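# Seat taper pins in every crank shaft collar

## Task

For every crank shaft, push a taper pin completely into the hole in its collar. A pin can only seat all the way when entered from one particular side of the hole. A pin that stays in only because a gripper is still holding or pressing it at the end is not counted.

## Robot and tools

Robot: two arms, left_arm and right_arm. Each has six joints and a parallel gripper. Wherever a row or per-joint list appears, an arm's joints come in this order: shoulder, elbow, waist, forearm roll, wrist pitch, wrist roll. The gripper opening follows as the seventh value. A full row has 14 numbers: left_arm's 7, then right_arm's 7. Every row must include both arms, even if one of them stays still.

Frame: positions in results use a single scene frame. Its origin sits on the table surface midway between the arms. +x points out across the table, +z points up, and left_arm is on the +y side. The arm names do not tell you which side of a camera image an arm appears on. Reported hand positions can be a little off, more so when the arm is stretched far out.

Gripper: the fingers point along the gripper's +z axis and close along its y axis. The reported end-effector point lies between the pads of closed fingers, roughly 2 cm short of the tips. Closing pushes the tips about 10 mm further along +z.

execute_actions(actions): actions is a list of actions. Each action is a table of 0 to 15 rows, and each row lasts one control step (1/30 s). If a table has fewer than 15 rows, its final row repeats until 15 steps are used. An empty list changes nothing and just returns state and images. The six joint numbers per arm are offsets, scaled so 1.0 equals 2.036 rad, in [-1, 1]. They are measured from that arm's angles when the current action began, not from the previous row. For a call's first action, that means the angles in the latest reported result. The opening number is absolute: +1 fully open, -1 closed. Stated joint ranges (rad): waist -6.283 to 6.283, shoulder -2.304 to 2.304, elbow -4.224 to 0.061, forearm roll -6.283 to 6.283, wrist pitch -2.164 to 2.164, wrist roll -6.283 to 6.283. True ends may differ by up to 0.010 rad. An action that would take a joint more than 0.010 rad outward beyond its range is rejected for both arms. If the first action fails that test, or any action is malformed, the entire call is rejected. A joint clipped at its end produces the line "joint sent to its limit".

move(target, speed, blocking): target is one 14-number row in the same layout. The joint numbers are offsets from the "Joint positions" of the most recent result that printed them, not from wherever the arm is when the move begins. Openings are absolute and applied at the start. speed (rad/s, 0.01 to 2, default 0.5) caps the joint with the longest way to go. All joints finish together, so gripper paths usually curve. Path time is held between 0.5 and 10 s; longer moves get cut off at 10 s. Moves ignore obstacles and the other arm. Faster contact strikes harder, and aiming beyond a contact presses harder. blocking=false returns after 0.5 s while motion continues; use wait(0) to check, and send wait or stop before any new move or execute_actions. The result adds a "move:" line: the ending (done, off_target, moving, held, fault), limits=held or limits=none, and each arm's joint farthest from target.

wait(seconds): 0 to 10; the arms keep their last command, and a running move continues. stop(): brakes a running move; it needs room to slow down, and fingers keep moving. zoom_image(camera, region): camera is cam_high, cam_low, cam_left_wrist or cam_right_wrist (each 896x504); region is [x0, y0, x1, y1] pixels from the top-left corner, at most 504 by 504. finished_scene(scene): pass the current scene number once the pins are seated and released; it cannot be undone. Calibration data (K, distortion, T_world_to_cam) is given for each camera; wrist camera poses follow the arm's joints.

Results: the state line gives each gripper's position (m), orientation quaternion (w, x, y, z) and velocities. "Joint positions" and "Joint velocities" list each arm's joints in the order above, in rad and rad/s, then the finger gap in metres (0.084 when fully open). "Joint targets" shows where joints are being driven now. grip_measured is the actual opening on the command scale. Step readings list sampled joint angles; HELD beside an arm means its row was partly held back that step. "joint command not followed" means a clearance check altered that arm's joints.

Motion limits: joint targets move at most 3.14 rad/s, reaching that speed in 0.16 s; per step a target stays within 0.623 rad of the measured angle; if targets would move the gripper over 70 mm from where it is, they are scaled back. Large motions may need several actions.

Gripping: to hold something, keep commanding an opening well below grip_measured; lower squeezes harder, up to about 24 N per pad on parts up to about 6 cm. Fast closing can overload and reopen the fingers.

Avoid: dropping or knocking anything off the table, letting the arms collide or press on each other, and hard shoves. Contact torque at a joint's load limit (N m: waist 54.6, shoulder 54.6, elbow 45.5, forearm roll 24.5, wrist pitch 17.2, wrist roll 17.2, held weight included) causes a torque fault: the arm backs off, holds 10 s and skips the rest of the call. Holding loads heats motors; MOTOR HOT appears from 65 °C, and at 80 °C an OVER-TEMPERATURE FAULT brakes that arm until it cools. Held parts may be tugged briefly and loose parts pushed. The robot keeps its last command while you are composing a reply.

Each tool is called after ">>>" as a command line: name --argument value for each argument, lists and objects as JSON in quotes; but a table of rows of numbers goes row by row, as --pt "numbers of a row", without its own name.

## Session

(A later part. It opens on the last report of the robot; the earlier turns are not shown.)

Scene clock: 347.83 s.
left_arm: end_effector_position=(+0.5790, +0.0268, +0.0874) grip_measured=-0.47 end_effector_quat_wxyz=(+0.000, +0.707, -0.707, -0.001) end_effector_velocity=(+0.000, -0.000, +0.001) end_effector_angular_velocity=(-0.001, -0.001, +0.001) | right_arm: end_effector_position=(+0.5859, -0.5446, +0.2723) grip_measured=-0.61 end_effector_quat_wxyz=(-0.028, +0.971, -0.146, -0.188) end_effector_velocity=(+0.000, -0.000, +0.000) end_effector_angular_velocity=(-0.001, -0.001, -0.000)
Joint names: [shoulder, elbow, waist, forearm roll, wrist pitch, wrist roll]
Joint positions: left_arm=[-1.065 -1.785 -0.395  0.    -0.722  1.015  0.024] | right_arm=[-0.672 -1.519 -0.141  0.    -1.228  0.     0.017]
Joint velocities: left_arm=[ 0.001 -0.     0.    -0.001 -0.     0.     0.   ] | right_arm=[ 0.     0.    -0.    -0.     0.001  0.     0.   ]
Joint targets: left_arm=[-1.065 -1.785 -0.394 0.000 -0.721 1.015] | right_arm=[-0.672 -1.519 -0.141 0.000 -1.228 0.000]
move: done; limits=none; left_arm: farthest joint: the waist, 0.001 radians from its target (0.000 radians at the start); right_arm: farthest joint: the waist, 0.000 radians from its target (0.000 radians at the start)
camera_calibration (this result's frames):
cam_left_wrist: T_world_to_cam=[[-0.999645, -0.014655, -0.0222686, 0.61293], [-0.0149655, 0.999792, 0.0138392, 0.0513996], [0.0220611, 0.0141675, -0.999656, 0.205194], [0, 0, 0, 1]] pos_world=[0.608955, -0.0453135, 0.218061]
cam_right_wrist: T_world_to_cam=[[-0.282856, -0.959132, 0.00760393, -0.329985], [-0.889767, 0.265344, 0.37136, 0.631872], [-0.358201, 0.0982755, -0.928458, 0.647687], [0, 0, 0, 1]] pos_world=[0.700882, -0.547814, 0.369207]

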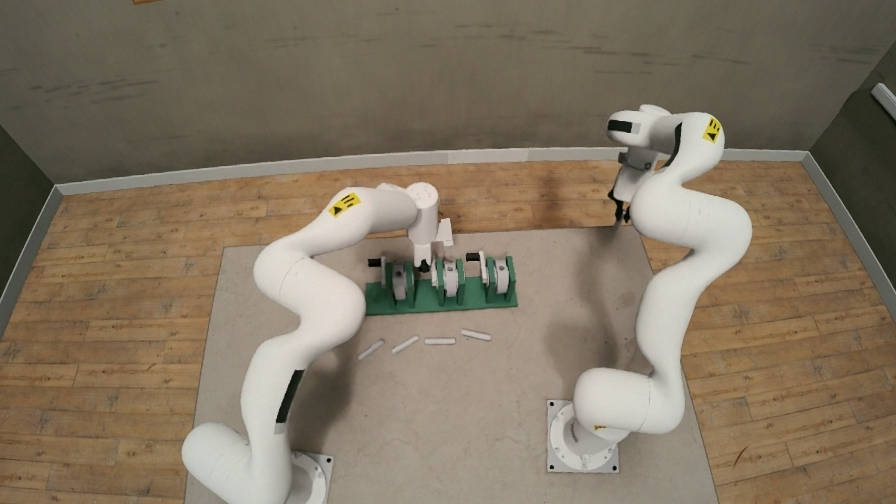

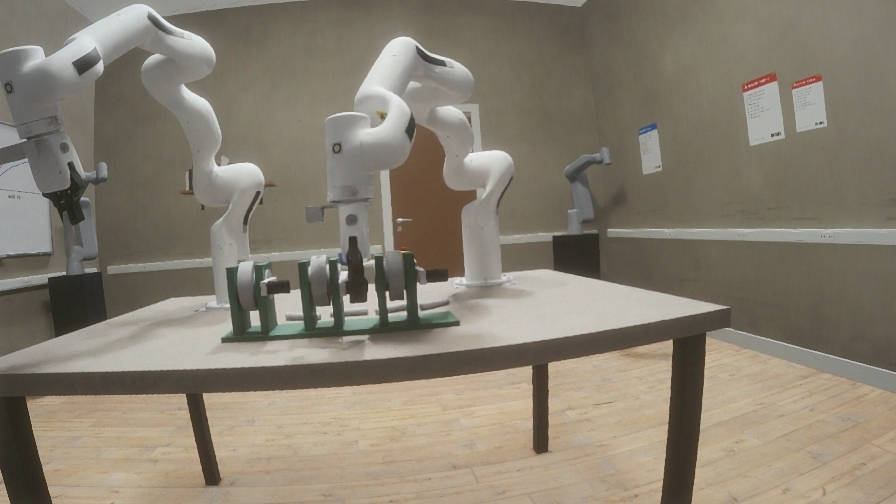

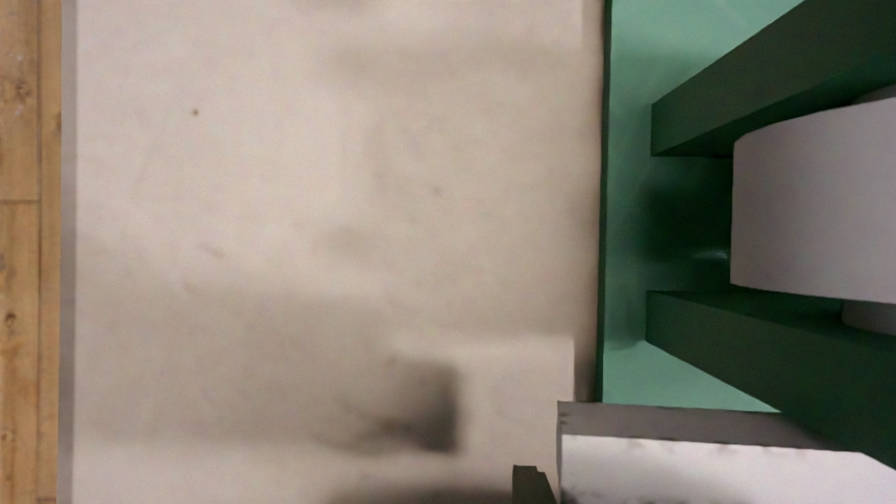

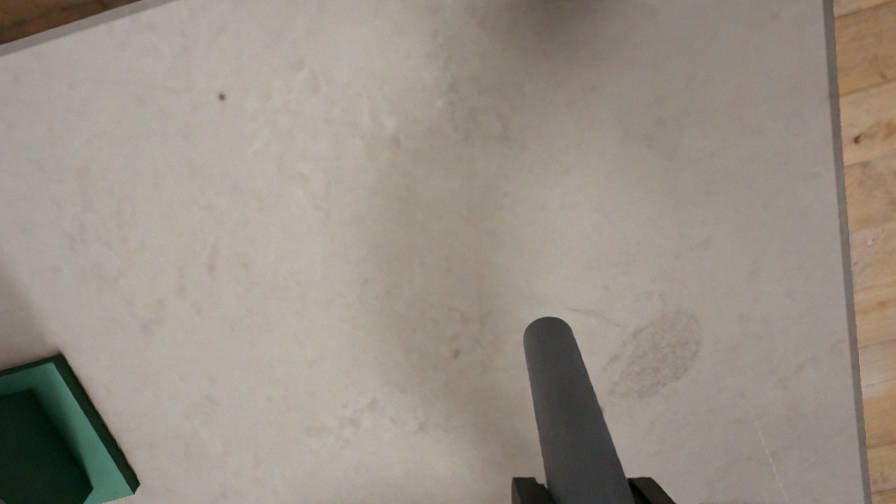

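>>> move --target '[0.0464,0.0266,-0.0045,0,-0.0191,-0.0039,-0.6,0,0,0,0,0,0,-1]' --speed 0.08

>>> move --target '[0.0832,0.1056,-0.0242,0,0.0224,-0.0242,-0.42,0,0,0,0,0,0,-1]' --speed 0.12

Scene clock: 375.97 s.
left_arm: end_effector_position=(+0.5661, +0.0268, +0.1345) grip_measured=-0.47 end_effector_quat_wxyz=(+0.000, +0.707, -0.707, -0.001) end_effector_velocity=(-0.000, -0.000, -0.001) end_effector_angular_velocity=(-0.000, -0.000, -0.001) | right_arm: end_effector_position=(+0.5859, -0.5446, +0.2723) grip_measured=-0.61 end_effector_quat_wxyz=(-0.028, +0.971, -0.146, -0.188) end_effector_velocity=(+0.000, -0.000, -0.000) end_effector_angular_velocity=(+0.000, -0.000, -0.001)
Joint names: [shoulder, elbow, waist, forearm roll, wrist pitch, wrist roll]
Joint positions: left_arm=[-0.97  -1.731 -0.404 -0.    -0.762  1.007  0.024] | right_arm=[-0.672 -1.519 -0.141  0.    -1.228  0.     0.017]
Joint velocities: left_arm=[-0.001 -0.    -0.001 -0.     0.002  0.     0.   ] | right_arm=[-0.  0. -0.  0.  0.  0. -0.]
Joint targets: left_arm=[-0.970 -1.731 -0.404 0.000 -0.761 1.007] | right_arm=[-0.672 -1.519 -0.141 0.000 -1.228 0.000]
move: done; limits=none; left_arm: farthest joint: the wrist pitch, 0.001 radians from its target (0.040 radians at the start); right_arm: farthest joint: the waist, 0.000 radians from its target (0.000 radians at the start)
camera_calibration (this result's frames):
cam_left_wrist: T_world_to_cam=[[-0.99967, -0.0133643, -0.0219387, 0.601044], [-0.0136719, 0.999809, 0.0139322, 0.0498144], [0.0217483, 0.0142276, -0.999662, 0.252735], [0, 0, 0, 1]] pos_world=[0.59603, -0.0453682, 0.265142]
cam_right_wrist: T_world_to_cam=[[-0.282856, -0.959132, 0.00760396, -0.329985], [-0.889767, 0.265343, 0.371359, 0.631872], [-0.3582, 0.0982754, -0.928458, 0.647687], [0, 0, 0, 1]] pos_world=[0.700882, -0.547814, 0.369207]

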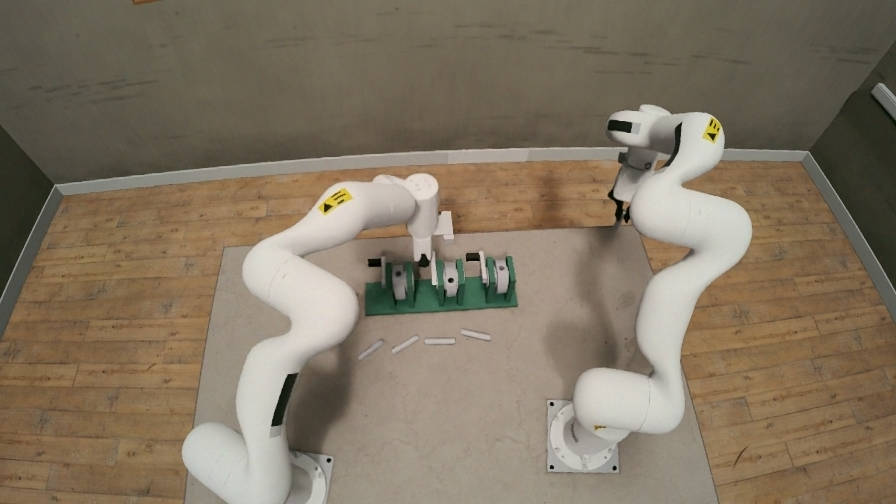

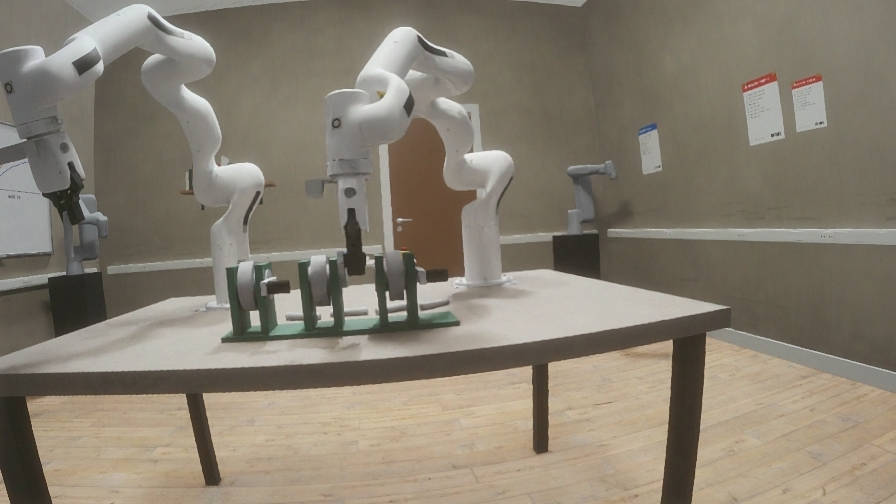

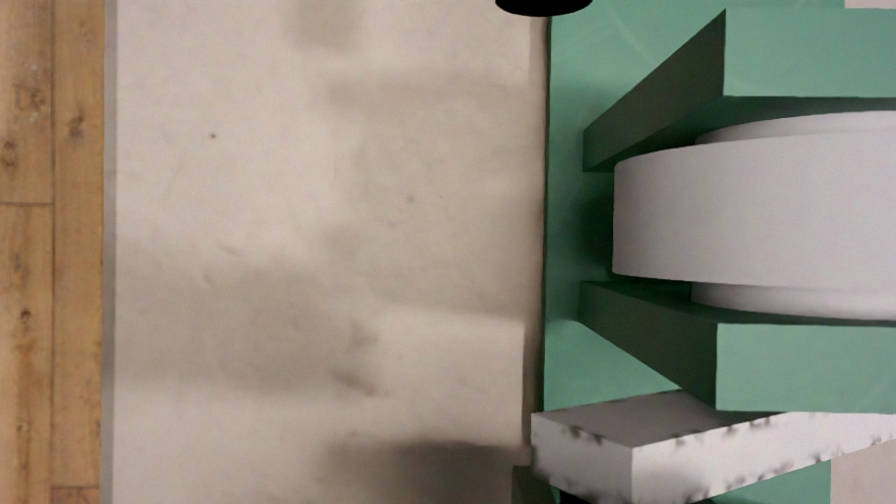

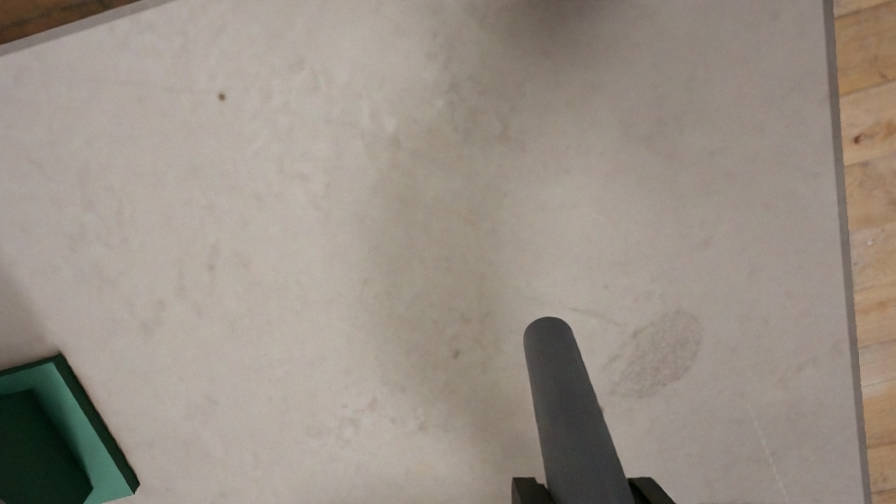

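Scene clock: 378.10 s.
left_arm: end_effector_position=(+0.5042, +0.0269, +0.1674) grip_measured=-0.44 end_effector_quat_wxyz=(+0.000, +0.707, -0.707, -0.001) end_effector_velocity=(-0.000, +0.001, -0.000) end_effector_angular_velocity=(+0.001, +0.001, -0.000) | right_arm: end_effector_position=(+0.5859, -0.5446, +0.2723) grip_measured=-0.61 end_effector_quat_wxyz=(-0.028, +0.971, -0.146, -0.188) end_effector_velocity=(-0.000, -0.000, -0.001) end_effector_angular_velocity=(+0.001, +0.002, -0.000)
Joint names: [shoulder, elbow, waist, forearm roll, wrist pitch, wrist roll]
Joint positions: left_arm=[-0.801 -1.516 -0.453 -0.    -0.717  0.958  0.025] | right_arm=[-0.672 -1.519 -0.141  0.    -1.228  0.     0.017]
Joint velocities: left_arm=[-0.     0.001  0.001  0.001 -0.    -0.    -0.   ] | right_arm=[-0.001  0.    -0.001  0.    -0.    -0.001 -0.   ]
Joint targets: left_arm=[-0.801 -1.516 -0.453 -0.000 -0.717 0.958] | right_arm=[-0.672 -1.519 -0.141 0.000 -1.228 0.000]
move: done; limits=none; left_arm: farthest joint: the shoulder, 0.001 radians from its target (0.170 radians at the start); right_arm: farthest joint: the waist, 0.000 radians from its target (0.000 radians at the start)
camera_calibration (this result's frames):
cam_left_wrist: T_world_to_cam=[[-0.999668, -0.013404, -0.0220268, 0.539931], [-0.0137145, 0.999808, 0.0140086, 0.0484559], [0.0218347, 0.014306, -0.999659, 0.286943], [0, 0, 0, 1]] pos_world=[0.53415, -0.0453144, 0.298059]
cam_right_wrist: T_world_to_cam=[[-0.282856, -0.959132, 0.00760394, -0.329985], [-0.889767, 0.265343, 0.371359, 0.631872], [-0.358201, 0.0982753, -0.928458, 0.647687], [0, 0, 0, 1]] pos_world=[0.700882, -0.547814, 0.369207]

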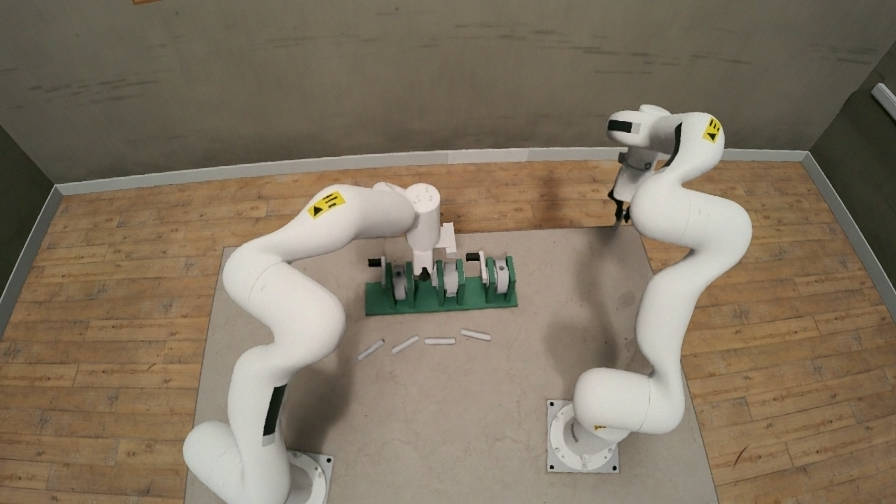

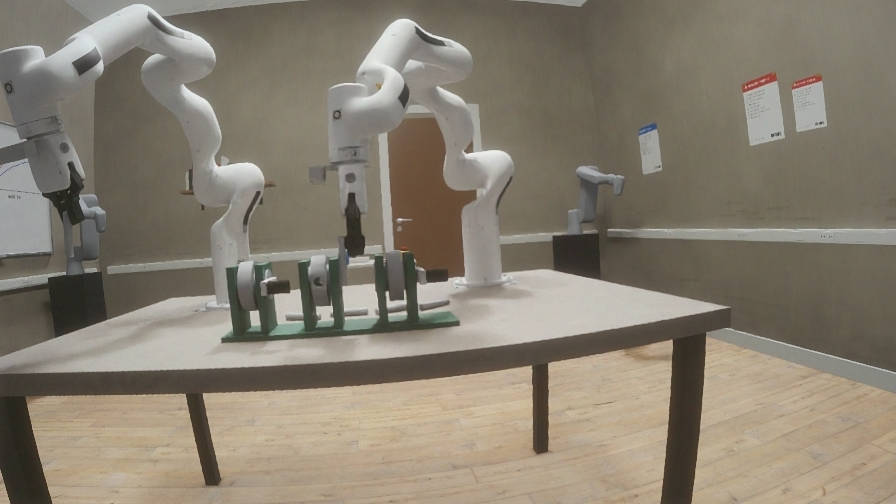

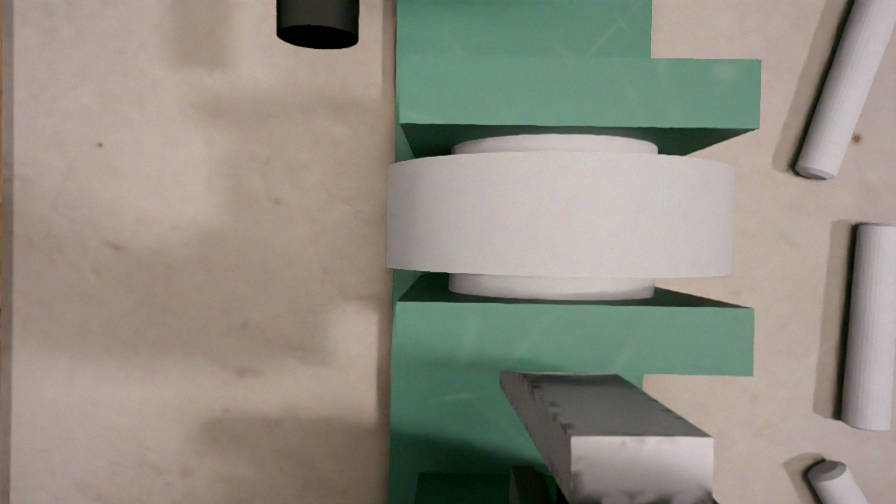

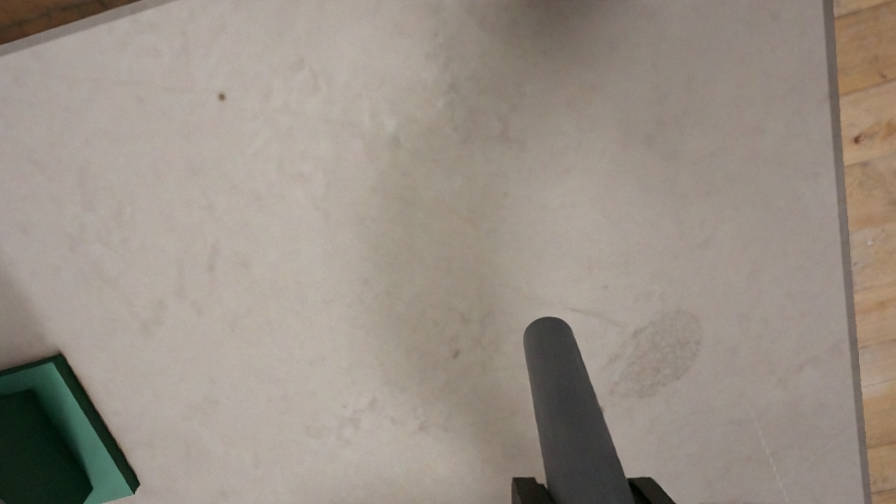

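>>> move --target '[0.0283,0.0917,-0.0272,0,0.0644,-0.0275,-0.42,0,0,0,0,0,0,-1]' --speed 0.12

>>> move --target '[0,0,0,0,0,0,-0.6,0,0,0,0,0,0,-1]'

>>> move --target '[-0.0195,0.016,-0.0059,0,0.0355,-0.0059,-0.6,0,0,0,0,0,0,-1]' --speed 0.06

Scene clock: 387.93 s.
left_arm: end_effector_position=(+0.4446, +0.0267, +0.1344) grip_measured=-0.44 end_effector_quat_wxyz=(+0.000, +0.707, -0.707, -0.000) end_effector_velocity=(+0.001, -0.000, +0.001) end_effector_angular_velocity=(-0.002, -0.002, +0.001) | right_arm: end_effector_position=(+0.5859, -0.5446, +0.2723) grip_measured=-0.61 end_effector_quat_wxyz=(-0.028, +0.971, -0.146, -0.188) end_effector_velocity=(+0.000, +0.000, -0.000) end_effector_angular_velocity=(-0.000, -0.000, -0.000)
Joint names: [shoulder, elbow, waist, forearm roll, wrist pitch, wrist roll]
Joint positions: left_arm=[-0.744 -1.329 -0.509 -0.    -0.586  0.902  0.025] | right_arm=[-0.672 -1.519 -0.141  0.    -1.228  0.     0.017]
Joint velocities: left_arm=[ 0.001 -0.001  0.001 -0.     0.002  0.     0.   ] | right_arm=[-0.001 -0.001  0.     0.     0.001  0.001 -0.   ]
Joint targets: left_arm=[-0.744 -1.329 -0.509 -0.000 -0.586 0.902] | right_arm=[-0.672 -1.519 -0.141 0.000 -1.228 0.000]
move: done; limits=none; left_arm: farthest joint: the waist, 0.000 radians from its target (0.055 radians at the start); right_arm: farthest joint: the waist, 0.000 radians from its target (0.000 radians at the start)
camera_calibration (this result's frames):
cam_left_wrist: T_world_to_cam=[[-0.999628, -0.0141199, -0.0233228, 0.479725], [-0.0144286, 0.99981, 0.0131229, 0.0486948], [0.0231331, 0.0134546, -0.999642, 0.254708], [0, 0, 0, 1]] pos_world=[0.474357, -0.0453388, 0.265166]
cam_right_wrist: T_world_to_cam=[[-0.282856, -0.959132, 0.00760399, -0.329985], [-0.889767, 0.265343, 0.371359, 0.631872], [-0.3582, 0.0982753, -0.928458, 0.647687], [0, 0, 0, 1]] pos_world=[0.700882, -0.547814, 0.369207]

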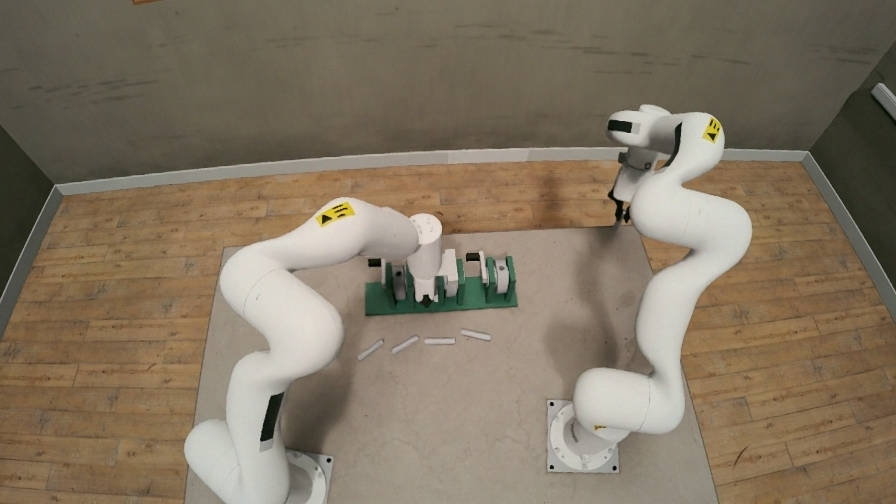

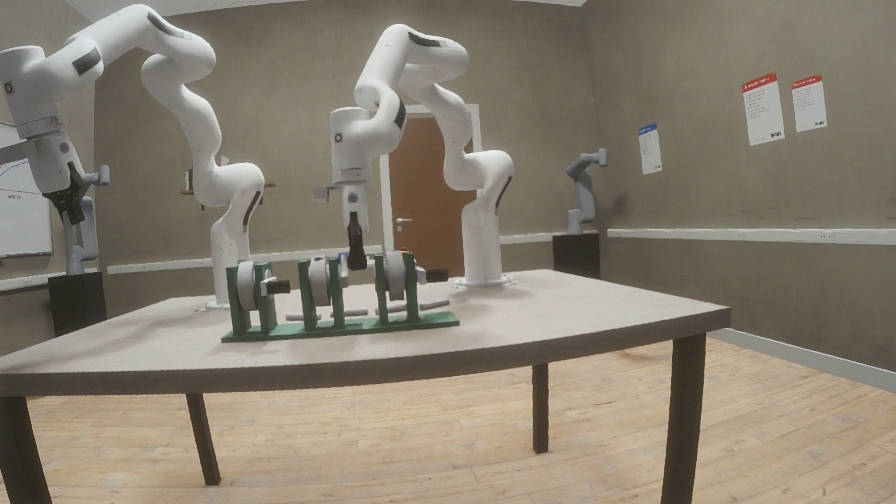

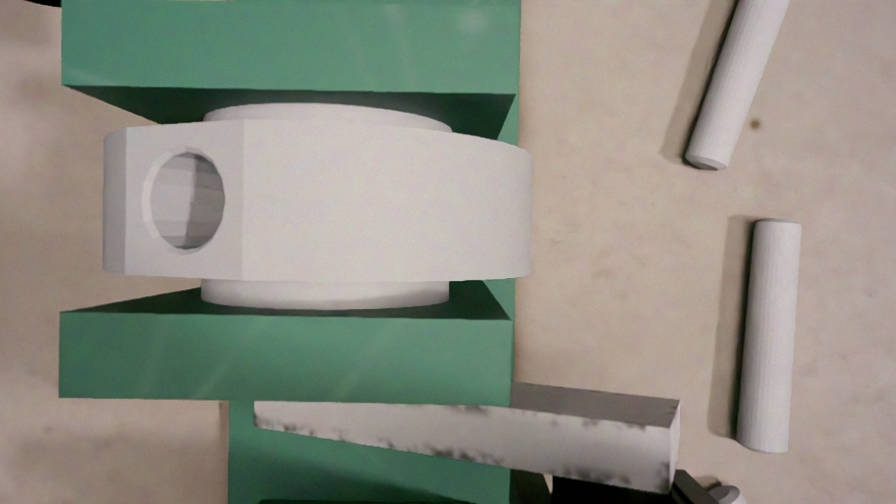

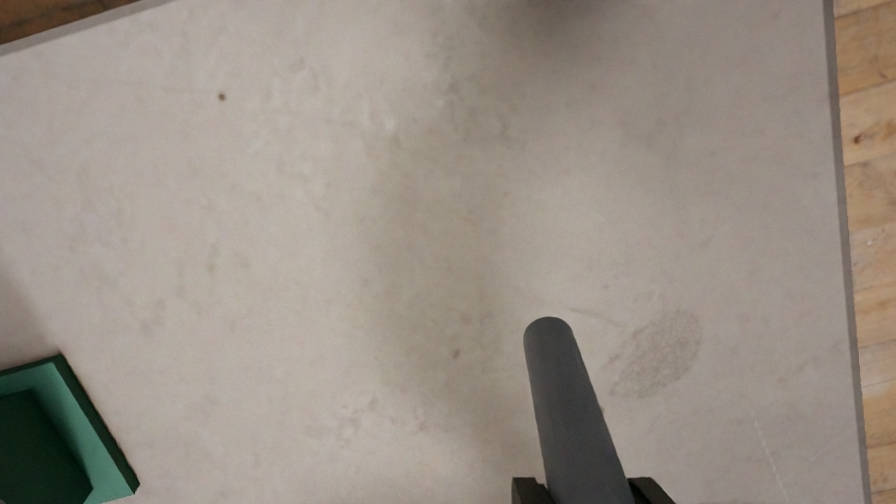

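Scene clock: 388.43 s.
left_arm: end_effector_position=(+0.4445, +0.0267, +0.1344) grip_measured=-0.47 end_effector_quat_wxyz=(+0.000, +0.707, -0.707, -0.000) end_effector_velocity=(-0.000, -0.000, +0.000) end_effector_angular_velocity=(-0.000, +0.000, +0.000) | right_arm: end_effector_position=(+0.5859, -0.5446, +0.2723) grip_measured=-0.61 end_effector_quat_wxyz=(-0.028, +0.971, -0.146, -0.188) end_effector_velocity=(-0.000, -0.000, -0.001) end_effector_angular_velocity=(+0.000, +0.002, +0.000)
Joint names: [shoulder, elbow, waist, forearm roll, wrist pitch, wrist roll]
Joint positions: left_arm=[-0.744 -1.329 -0.509 -0.    -0.586  0.902  0.024] | right_arm=[-0.672 -1.519 -0.141  0.    -1.228  0.     0.017]
Joint velocities: left_arm=[-0.    -0.    -0.    -0.001 -0.    -0.     0.   ] | right_arm=[-0.001  0.    -0.    -0.001 -0.    -0.     0.   ]
Joint targets: left_arm=[-0.744 -1.329 -0.509 -0.000 -0.586 0.902] | right_arm=[-0.672 -1.519 -0.141 0.000 -1.228 0.000]
move: done; limits=none; left_arm: farthest joint: the waist, 0.000 radians from its target (0.000 radians at the start); right_arm: farthest joint: the waist, 0.000 radians from its target (0.000 radians at the start)
camera_calibration (this result's frames):
cam_left_wrist: T_world_to_cam=[[-0.999634, -0.0140674, -0.0231107, 0.479614], [-0.0143766, 0.999809, 0.0132664, 0.0486395], [0.0229197, 0.0135938, -0.999645, 0.254796], [0, 0, 0, 1]] pos_world=[0.474298, -0.0453469, 0.265145]
cam_right_wrist: T_world_to_cam=[[-0.282856, -0.959132, 0.00760398, -0.329985], [-0.889767, 0.265343, 0.371359, 0.631872], [-0.3582, 0.0982753, -0.928458, 0.647686], [0, 0, 0, 1]] pos_world=[0.700882, -0.547814, 0.369207]

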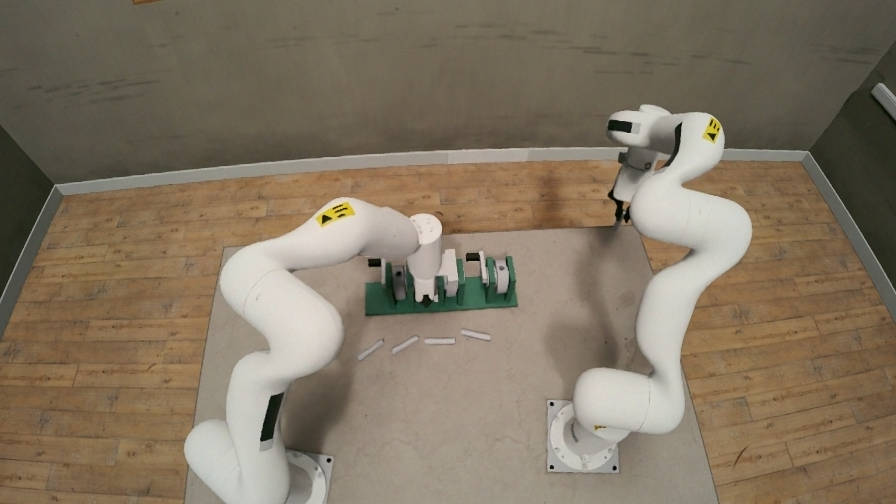

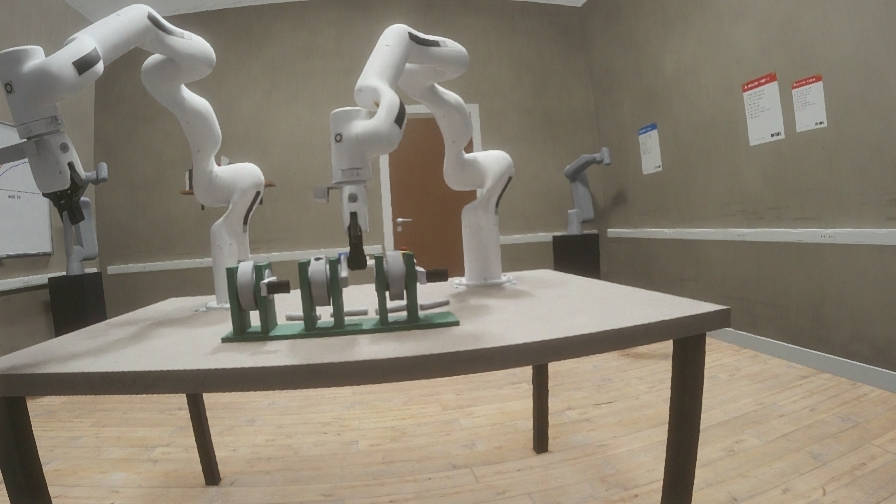

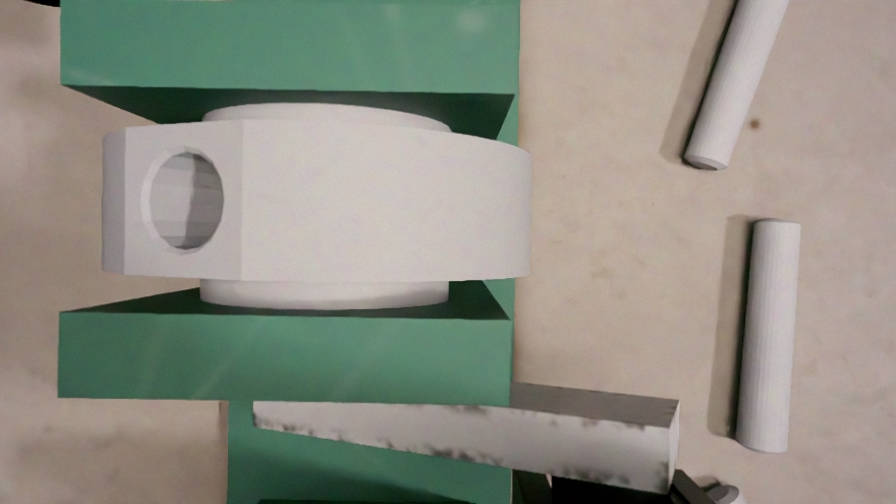

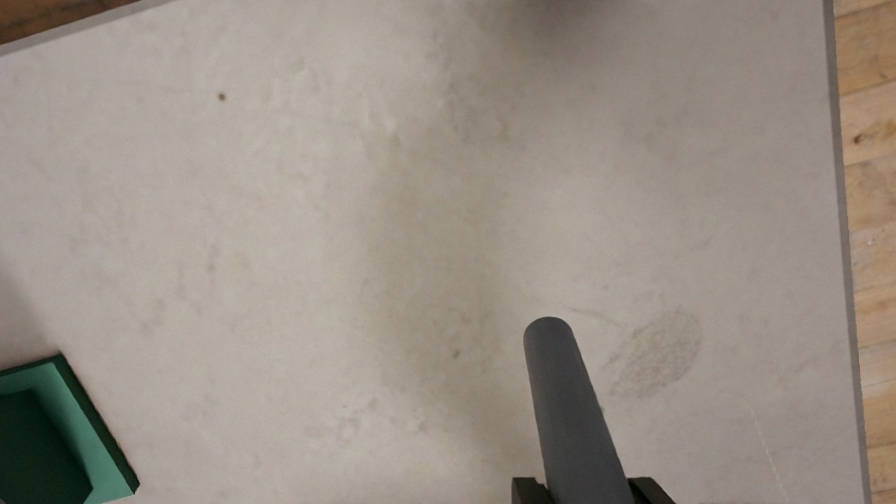

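Scene clock: 390.13 s.
left_arm: end_effector_position=(+0.4357, +0.0264, +0.0986) grip_measured=-0.41 end_effector_quat_wxyz=(-0.001, +0.708, -0.706, +0.005) end_effector_velocity=(-0.000, -0.000, +0.000) end_effector_angular_velocity=(-0.001, +0.000, +0.001) | right_arm: end_effector_position=(+0.5859, -0.5446, +0.2723) grip_measured=-0.61 end_effector_quat_wxyz=(-0.028, +0.971, -0.146, -0.188) end_effector_velocity=(-0.000, +0.000, +0.000) end_effector_angular_velocity=(-0.000, +0.001, -0.000)
Joint names: [shoulder, elbow, waist, forearm roll, wrist pitch, wrist roll]
Joint positions: left_arm=[-0.783 -1.297 -0.518  0.001 -0.504  0.89   0.026] | right_arm=[-0.672 -1.519 -0.141  0.    -1.228  0.     0.017]
Joint velocities: left_arm=[ 0.001  0.    -0.    -0.002  0.     0.     0.001] | right_arm=[-0.    -0.001  0.    -0.    -0.001  0.001  0.   ]
Joint targets: left_arm=[-0.783 -1.296 -0.521 -0.000 -0.514 0.890] | right_arm=[-0.672 -1.519 -0.141 0.000 -1.228 0.000]
move: done; limits=none; left_arm: farthest joint: the wrist pitch, 0.009 radians from its target (0.073 radians at the start); right_arm: farthest joint: the waist, 0.000 radians from its target (0.000 radians at the start)
camera_calibration (this result's frames):
cam_left_wrist: T_world_to_cam=[[-0.999378, -0.0160526, -0.0313917, 0.470765], [-0.0162793, 0.999843, 0.00697683, 0.0507363], [0.0312748, 0.00748353, -0.999483, 0.215767], [0, 0, 0, 1]] pos_world=[0.46455, -0.044786, 0.23008]
cam_right_wrist: T_world_to_cam=[[-0.282856, -0.959132, 0.00760396, -0.329985], [-0.889767, 0.265343, 0.371359, 0.631872], [-0.3582, 0.0982753, -0.928458, 0.647686], [0, 0, 0, 1]] pos_world=[0.700882, -0.547814, 0.369207]

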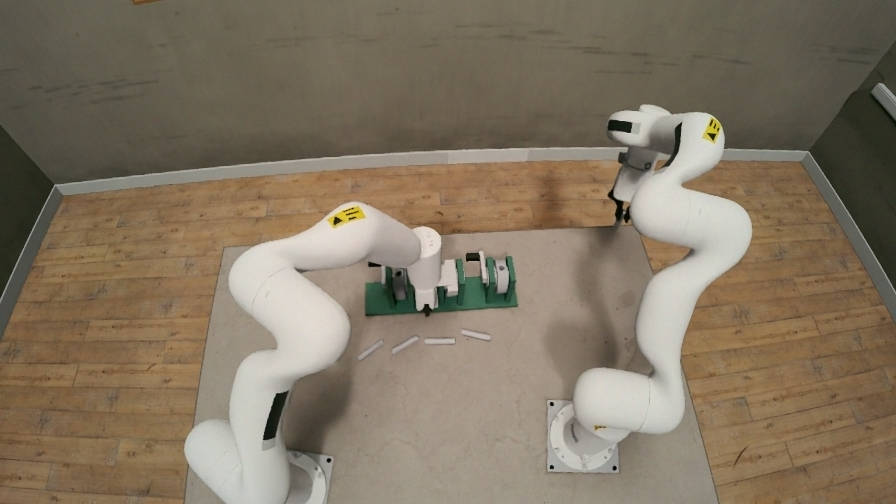

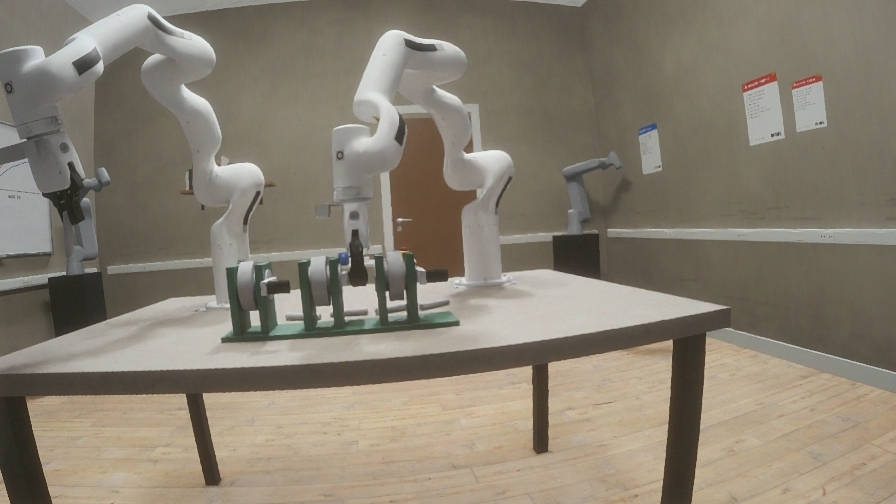

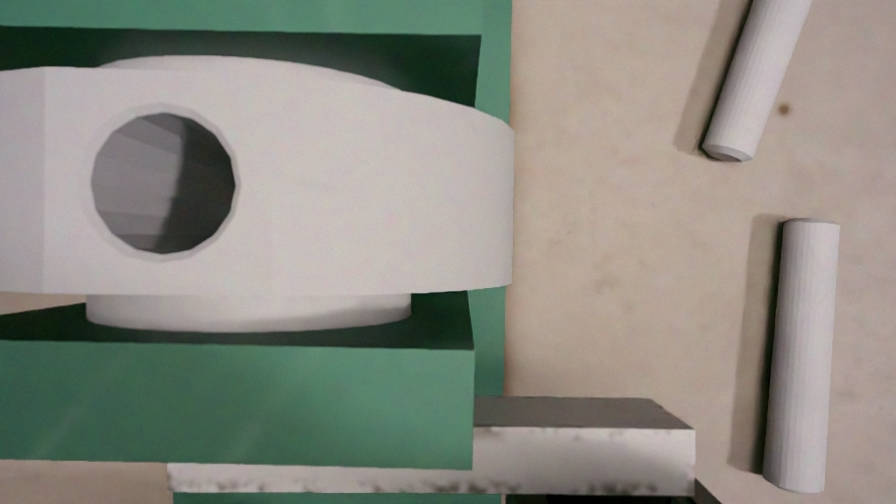

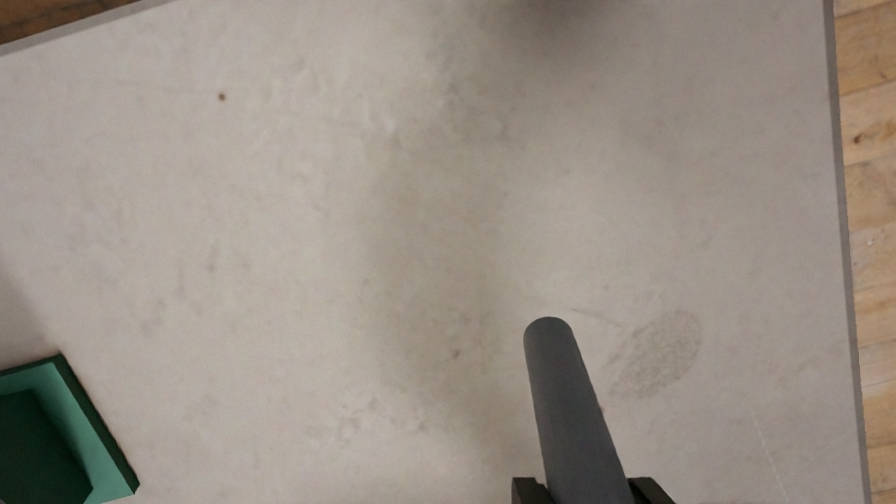

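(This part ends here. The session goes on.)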